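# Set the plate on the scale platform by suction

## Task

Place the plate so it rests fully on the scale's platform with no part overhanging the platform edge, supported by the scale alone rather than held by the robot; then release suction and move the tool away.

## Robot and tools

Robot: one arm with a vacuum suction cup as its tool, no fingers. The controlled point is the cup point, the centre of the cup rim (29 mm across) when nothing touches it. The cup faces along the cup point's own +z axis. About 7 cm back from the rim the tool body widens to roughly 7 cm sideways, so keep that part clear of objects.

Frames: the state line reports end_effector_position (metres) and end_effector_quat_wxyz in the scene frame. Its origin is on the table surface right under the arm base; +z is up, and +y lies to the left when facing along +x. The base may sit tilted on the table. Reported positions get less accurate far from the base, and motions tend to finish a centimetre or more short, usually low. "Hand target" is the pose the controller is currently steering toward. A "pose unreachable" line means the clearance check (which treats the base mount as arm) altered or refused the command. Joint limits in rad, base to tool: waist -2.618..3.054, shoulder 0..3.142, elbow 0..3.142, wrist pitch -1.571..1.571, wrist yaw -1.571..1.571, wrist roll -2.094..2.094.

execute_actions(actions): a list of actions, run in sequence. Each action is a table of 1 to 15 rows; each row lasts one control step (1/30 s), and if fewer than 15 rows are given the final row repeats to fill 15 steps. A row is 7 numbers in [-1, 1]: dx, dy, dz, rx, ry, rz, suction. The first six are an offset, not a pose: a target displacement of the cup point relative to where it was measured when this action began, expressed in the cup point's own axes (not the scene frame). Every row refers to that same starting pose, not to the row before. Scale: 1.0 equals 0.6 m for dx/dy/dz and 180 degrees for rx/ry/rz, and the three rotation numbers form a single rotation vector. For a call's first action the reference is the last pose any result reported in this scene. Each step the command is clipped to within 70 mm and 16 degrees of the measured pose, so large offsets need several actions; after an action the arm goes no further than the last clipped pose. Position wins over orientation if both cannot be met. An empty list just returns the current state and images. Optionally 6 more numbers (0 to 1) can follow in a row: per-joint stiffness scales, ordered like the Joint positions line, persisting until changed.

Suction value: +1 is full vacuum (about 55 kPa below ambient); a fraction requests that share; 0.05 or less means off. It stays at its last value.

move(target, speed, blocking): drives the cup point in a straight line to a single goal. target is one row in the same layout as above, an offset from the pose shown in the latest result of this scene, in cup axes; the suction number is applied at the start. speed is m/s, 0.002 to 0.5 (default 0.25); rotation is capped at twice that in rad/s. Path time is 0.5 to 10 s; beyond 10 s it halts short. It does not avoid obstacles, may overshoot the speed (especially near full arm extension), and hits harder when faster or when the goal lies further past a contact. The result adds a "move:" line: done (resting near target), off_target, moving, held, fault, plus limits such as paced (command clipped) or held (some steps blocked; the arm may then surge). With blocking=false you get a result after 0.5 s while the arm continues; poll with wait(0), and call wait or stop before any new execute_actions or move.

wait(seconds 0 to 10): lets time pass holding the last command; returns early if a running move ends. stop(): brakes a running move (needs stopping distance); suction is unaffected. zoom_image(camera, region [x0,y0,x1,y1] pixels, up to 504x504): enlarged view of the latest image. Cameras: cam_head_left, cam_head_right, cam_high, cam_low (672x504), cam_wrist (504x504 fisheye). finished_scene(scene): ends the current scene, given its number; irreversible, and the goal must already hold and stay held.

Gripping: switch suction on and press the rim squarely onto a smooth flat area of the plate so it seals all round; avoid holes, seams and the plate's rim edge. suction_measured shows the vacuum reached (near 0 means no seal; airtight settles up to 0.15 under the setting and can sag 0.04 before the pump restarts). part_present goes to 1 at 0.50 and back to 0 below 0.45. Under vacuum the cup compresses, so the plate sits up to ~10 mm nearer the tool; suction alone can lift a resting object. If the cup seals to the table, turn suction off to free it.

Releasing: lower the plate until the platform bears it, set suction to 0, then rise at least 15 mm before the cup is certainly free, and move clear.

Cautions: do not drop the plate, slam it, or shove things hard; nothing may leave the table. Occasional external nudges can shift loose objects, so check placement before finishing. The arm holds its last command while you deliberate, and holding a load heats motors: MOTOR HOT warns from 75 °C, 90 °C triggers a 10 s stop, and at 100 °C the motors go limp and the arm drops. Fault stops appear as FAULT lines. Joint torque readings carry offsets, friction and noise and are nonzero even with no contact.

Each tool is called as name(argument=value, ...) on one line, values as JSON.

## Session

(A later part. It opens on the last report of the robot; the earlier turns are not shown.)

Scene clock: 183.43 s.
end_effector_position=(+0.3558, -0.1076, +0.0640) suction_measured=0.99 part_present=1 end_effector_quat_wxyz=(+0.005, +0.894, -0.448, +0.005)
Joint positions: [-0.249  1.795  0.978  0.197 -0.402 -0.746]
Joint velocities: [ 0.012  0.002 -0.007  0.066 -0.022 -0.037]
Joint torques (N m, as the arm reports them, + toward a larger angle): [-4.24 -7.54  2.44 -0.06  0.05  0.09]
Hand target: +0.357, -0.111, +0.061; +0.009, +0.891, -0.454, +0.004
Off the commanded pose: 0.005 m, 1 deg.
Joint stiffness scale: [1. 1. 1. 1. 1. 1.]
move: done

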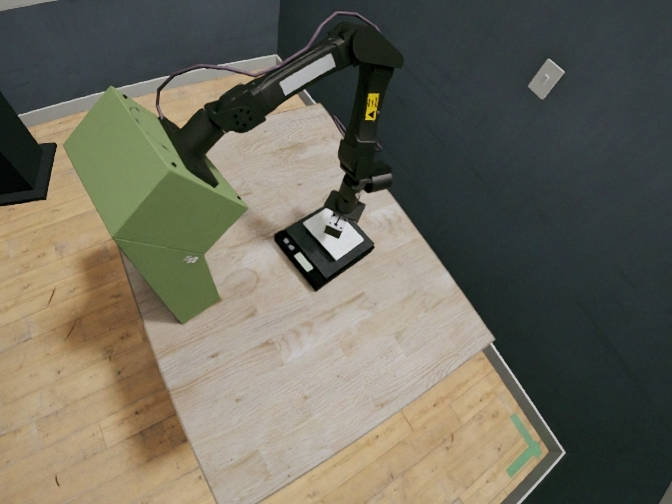

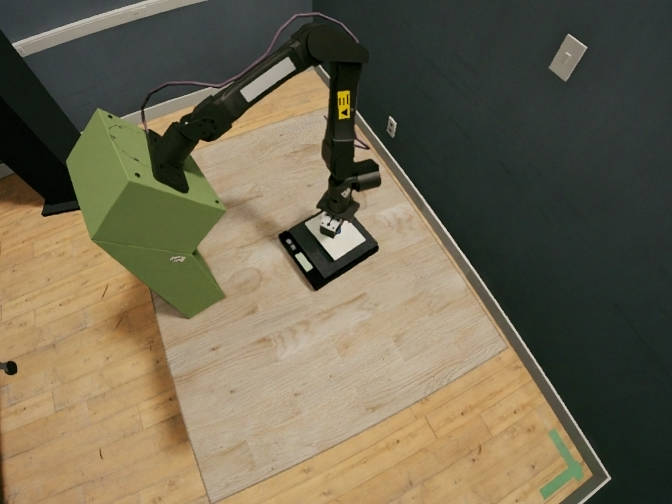

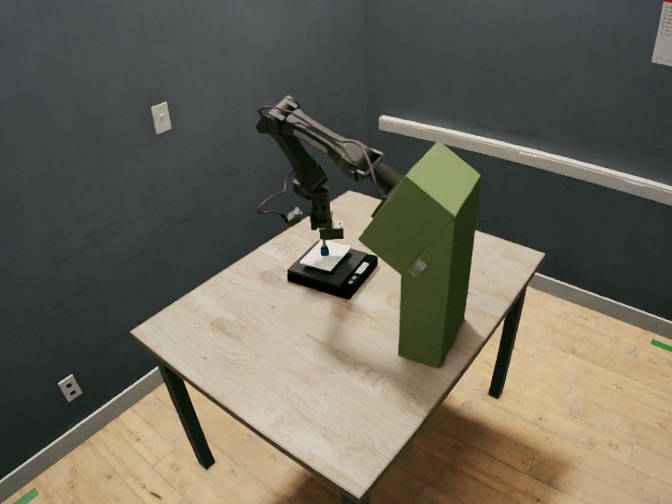

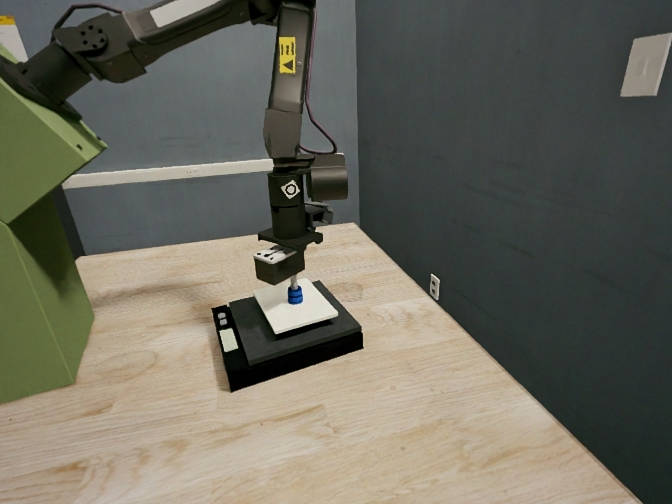

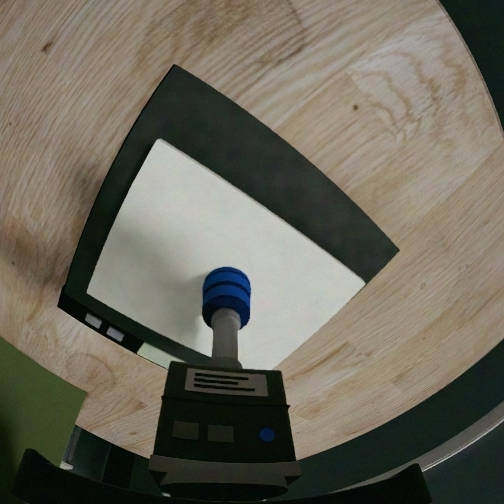

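move(target=[-0.003, 0.0, 0.038, 0, 0, 0.004, 1], speed=0.04)

zoom_image(camera="cam_low", region=[200, 240, 400, 400])

Scene clock: 193.93 s.
end_effector_position=(+0.3476, -0.1048, +0.0455) suction_measured=0.98 part_present=1 end_effector_quat_wxyz=(+0.009, +0.891, -0.453, -0.002)
Joint positions: [-0.222  1.859  1.002  0.228 -0.379 -0.723]
Joint velocities: [ 0.022 -0.012 -0.002 -0.007 -0.022 -0.066]
Joint torques (N m, as the arm reports them, + toward a larger angle): [-3.66 -7.33  2.12  0.19  0.05  0.1 ]
Hand target: +0.355, -0.106, +0.041; +0.005, +0.891, -0.454, +0.005
Off the commanded pose: 0.009 m, 1 deg.
Joint stiffness scale: [1. 1. 1. 1. 1. 1.]
move: done

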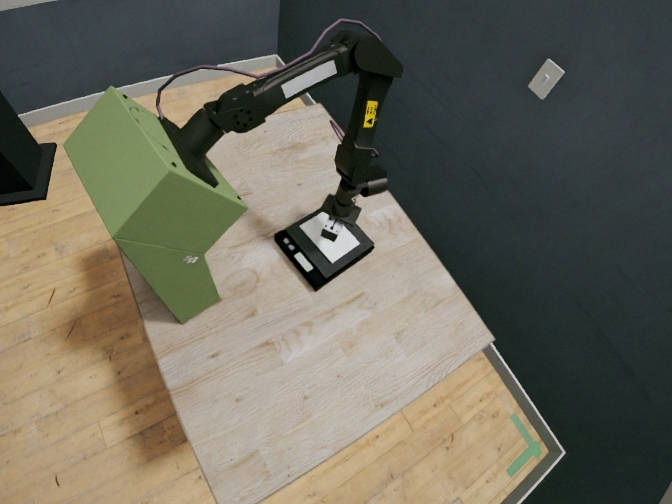

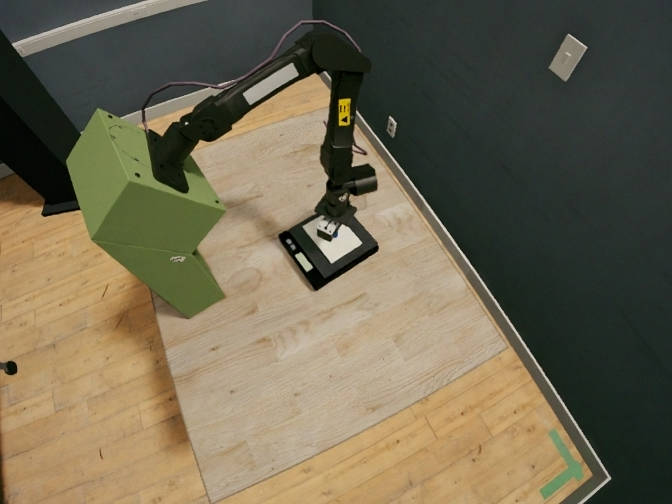

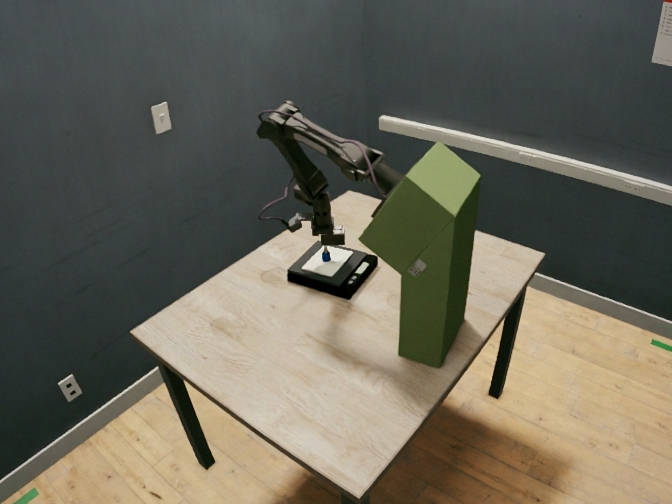

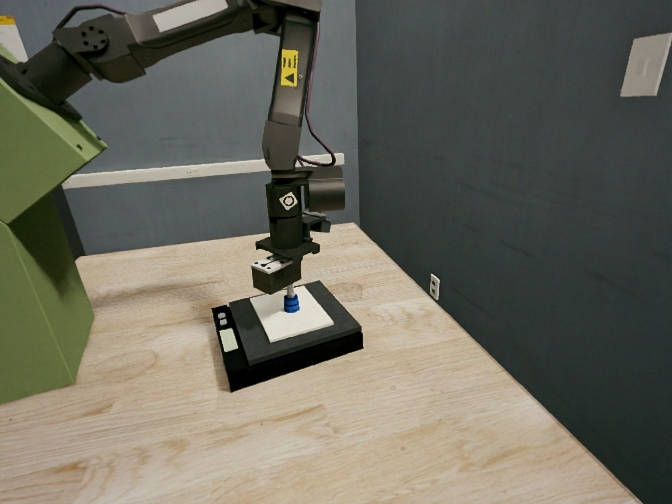

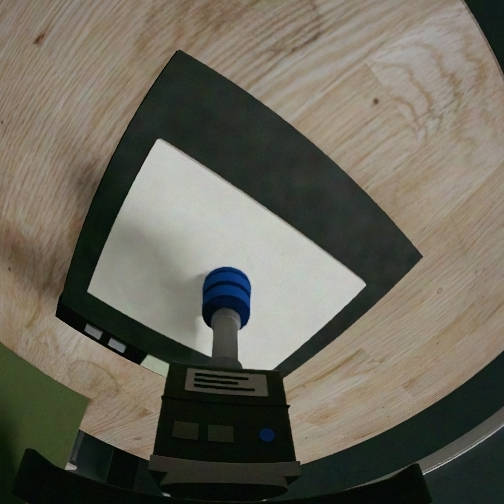

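Region (200, 240, 400, 400) of cam_low's 672x504 image, scaled by 2.520, with more detail than that image has; it fills the top 403 rows of this view, and the rest is white.

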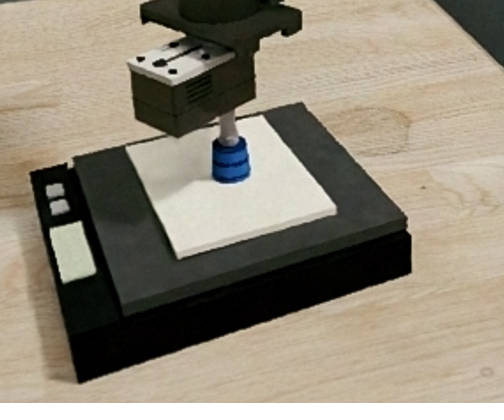

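execute_actions(actions=[[[0.008,-0.008,0.009,0,0,0,1],[0.008,-0.008,0.010,0,0,0,1],[0.008,-0.008,0.011,0,0,0,1],[0.008,-0.008,0.012,0,0,0,1],[0.008,-0.008,0.013,0,0,0,1],[0.008,-0.008,0.014,0,0,0,1],[0.008,-0.008,0.014,0,0,0,1],[0.008,-0.008,0.014,0,0,0,1],[0.008,-0.008,0.014,0,0,0,1],[0.008,-0.008,0.014,0,0,0,1],[0.008,-0.008,0.014,0,0,0,1],[0.008,-0.008,0.014,0,0,0,1],[0.008,-0.008,0.014,0,0,0,0]]])

Scene clock: 213.37 s.
end_effector_position=(+0.3556, -0.1070, +0.0442) suction_measured=0.00 part_present=0 end_effector_quat_wxyz=(+0.009, +0.892, -0.452, +0.004)
Joint positions: [-0.222  1.866  1.027  0.219 -0.376 -0.723]
Joint velocities: [-0.027  0.002  0.022 -0.007 -0.037  0.022]
Joint torques (N m, as the arm reports them, + toward a larger angle): [-3.3  -6.75  2.16  0.05  0.04  0.06]
Hand target: +0.354, -0.106, +0.037; +0.009, +0.891, -0.453, -0.001
Off the commanded pose: 0.007 m, 1 deg.
Joint stiffness scale: [1. 1. 1. 1. 1. 1.]

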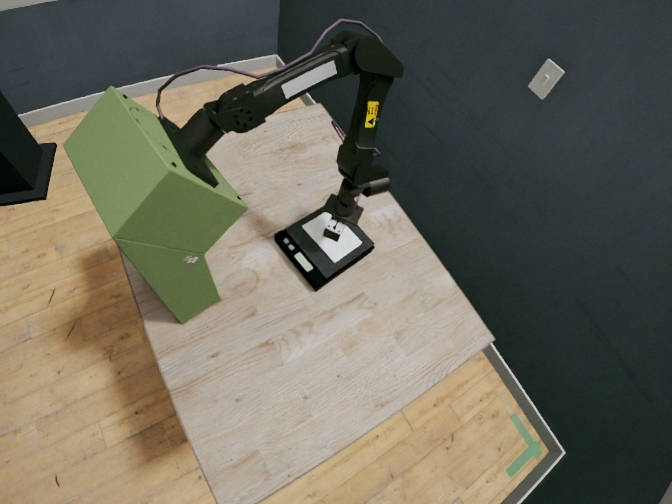

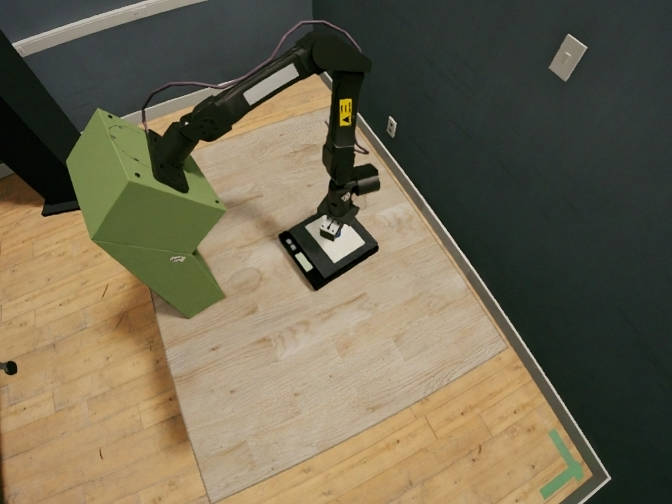

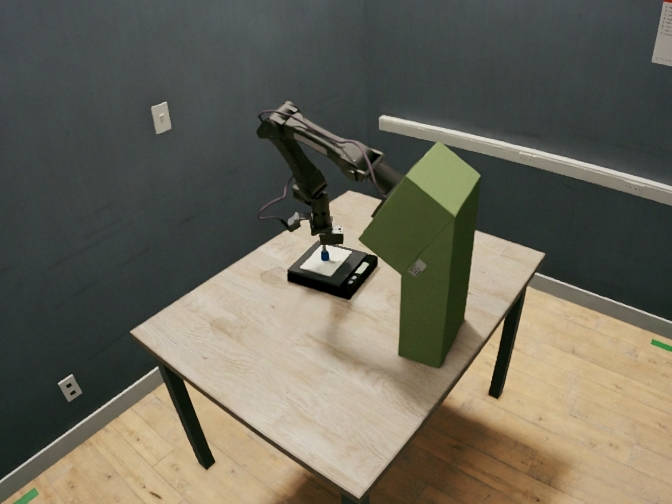

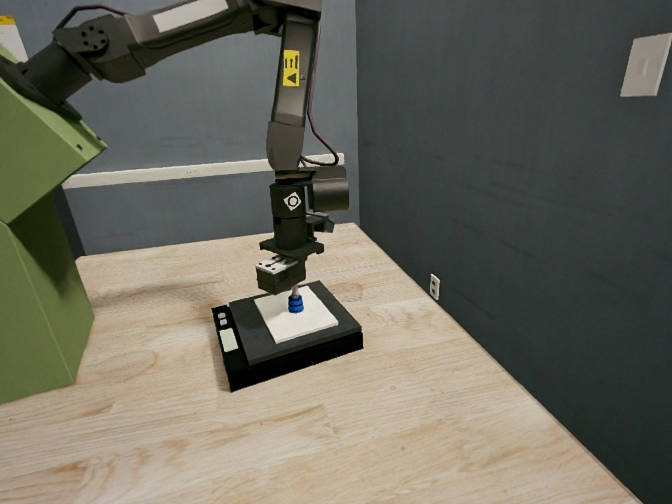

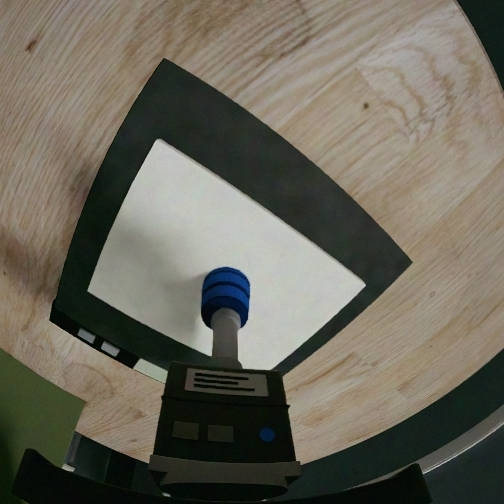

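move(target=[0, 0, -0.22, 0, 0, 0, 0], speed=0.25)

Scene clock: 217.30 s.
end_effector_position=(+0.3632, -0.1062, +0.1720) suction_measured=0.00 part_present=0 end_effector_quat_wxyz=(+0.011, +0.894, -0.448, +0.007)
Joint positions: [-0.392  1.402  0.869 -0.128 -0.504 -0.84 ]
Joint velocities: [-0.017 -0.007  0.002  0.037 -0.037 -0.022]
Joint torques (N m, as the arm reports them, + toward a larger angle): [-4.85 -8.8   1.34 -0.07 -0.16 -0.08]
Hand target: +0.357, -0.106, +0.176; +0.010, +0.892, -0.451, +0.003
Off the commanded pose: 0.009 m, 1 deg.
Joint stiffness scale: [1. 1. 1. 1. 1. 1.]
move: done

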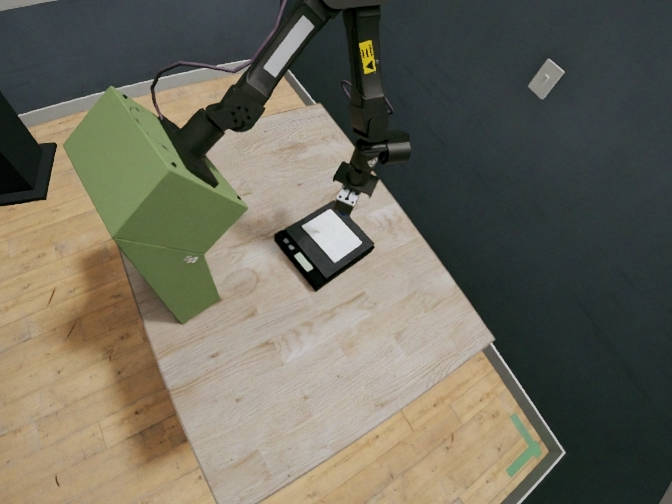

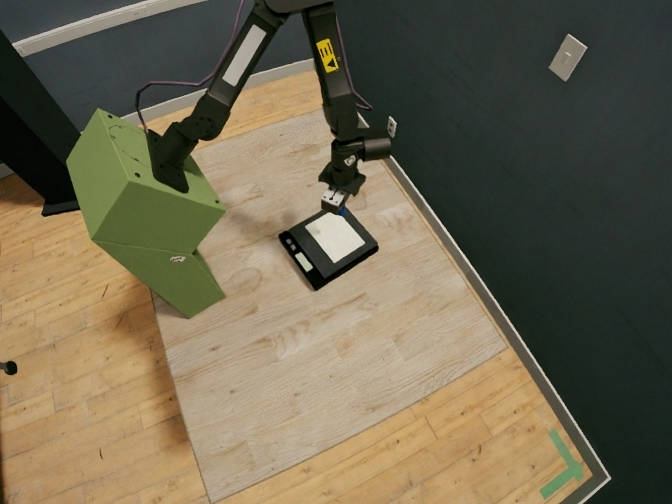

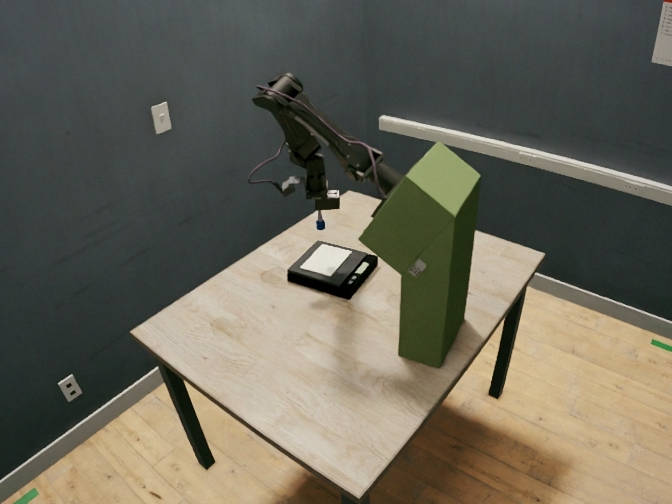

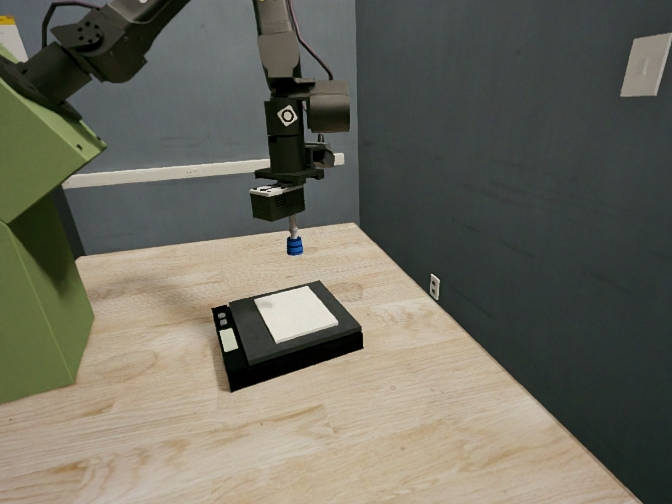

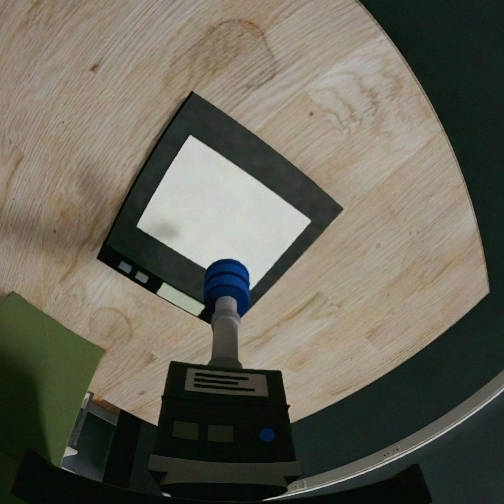

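The plate is on the platform and clear of every edge.

finished_scene(scene=1)

The scene is finished: the task was done.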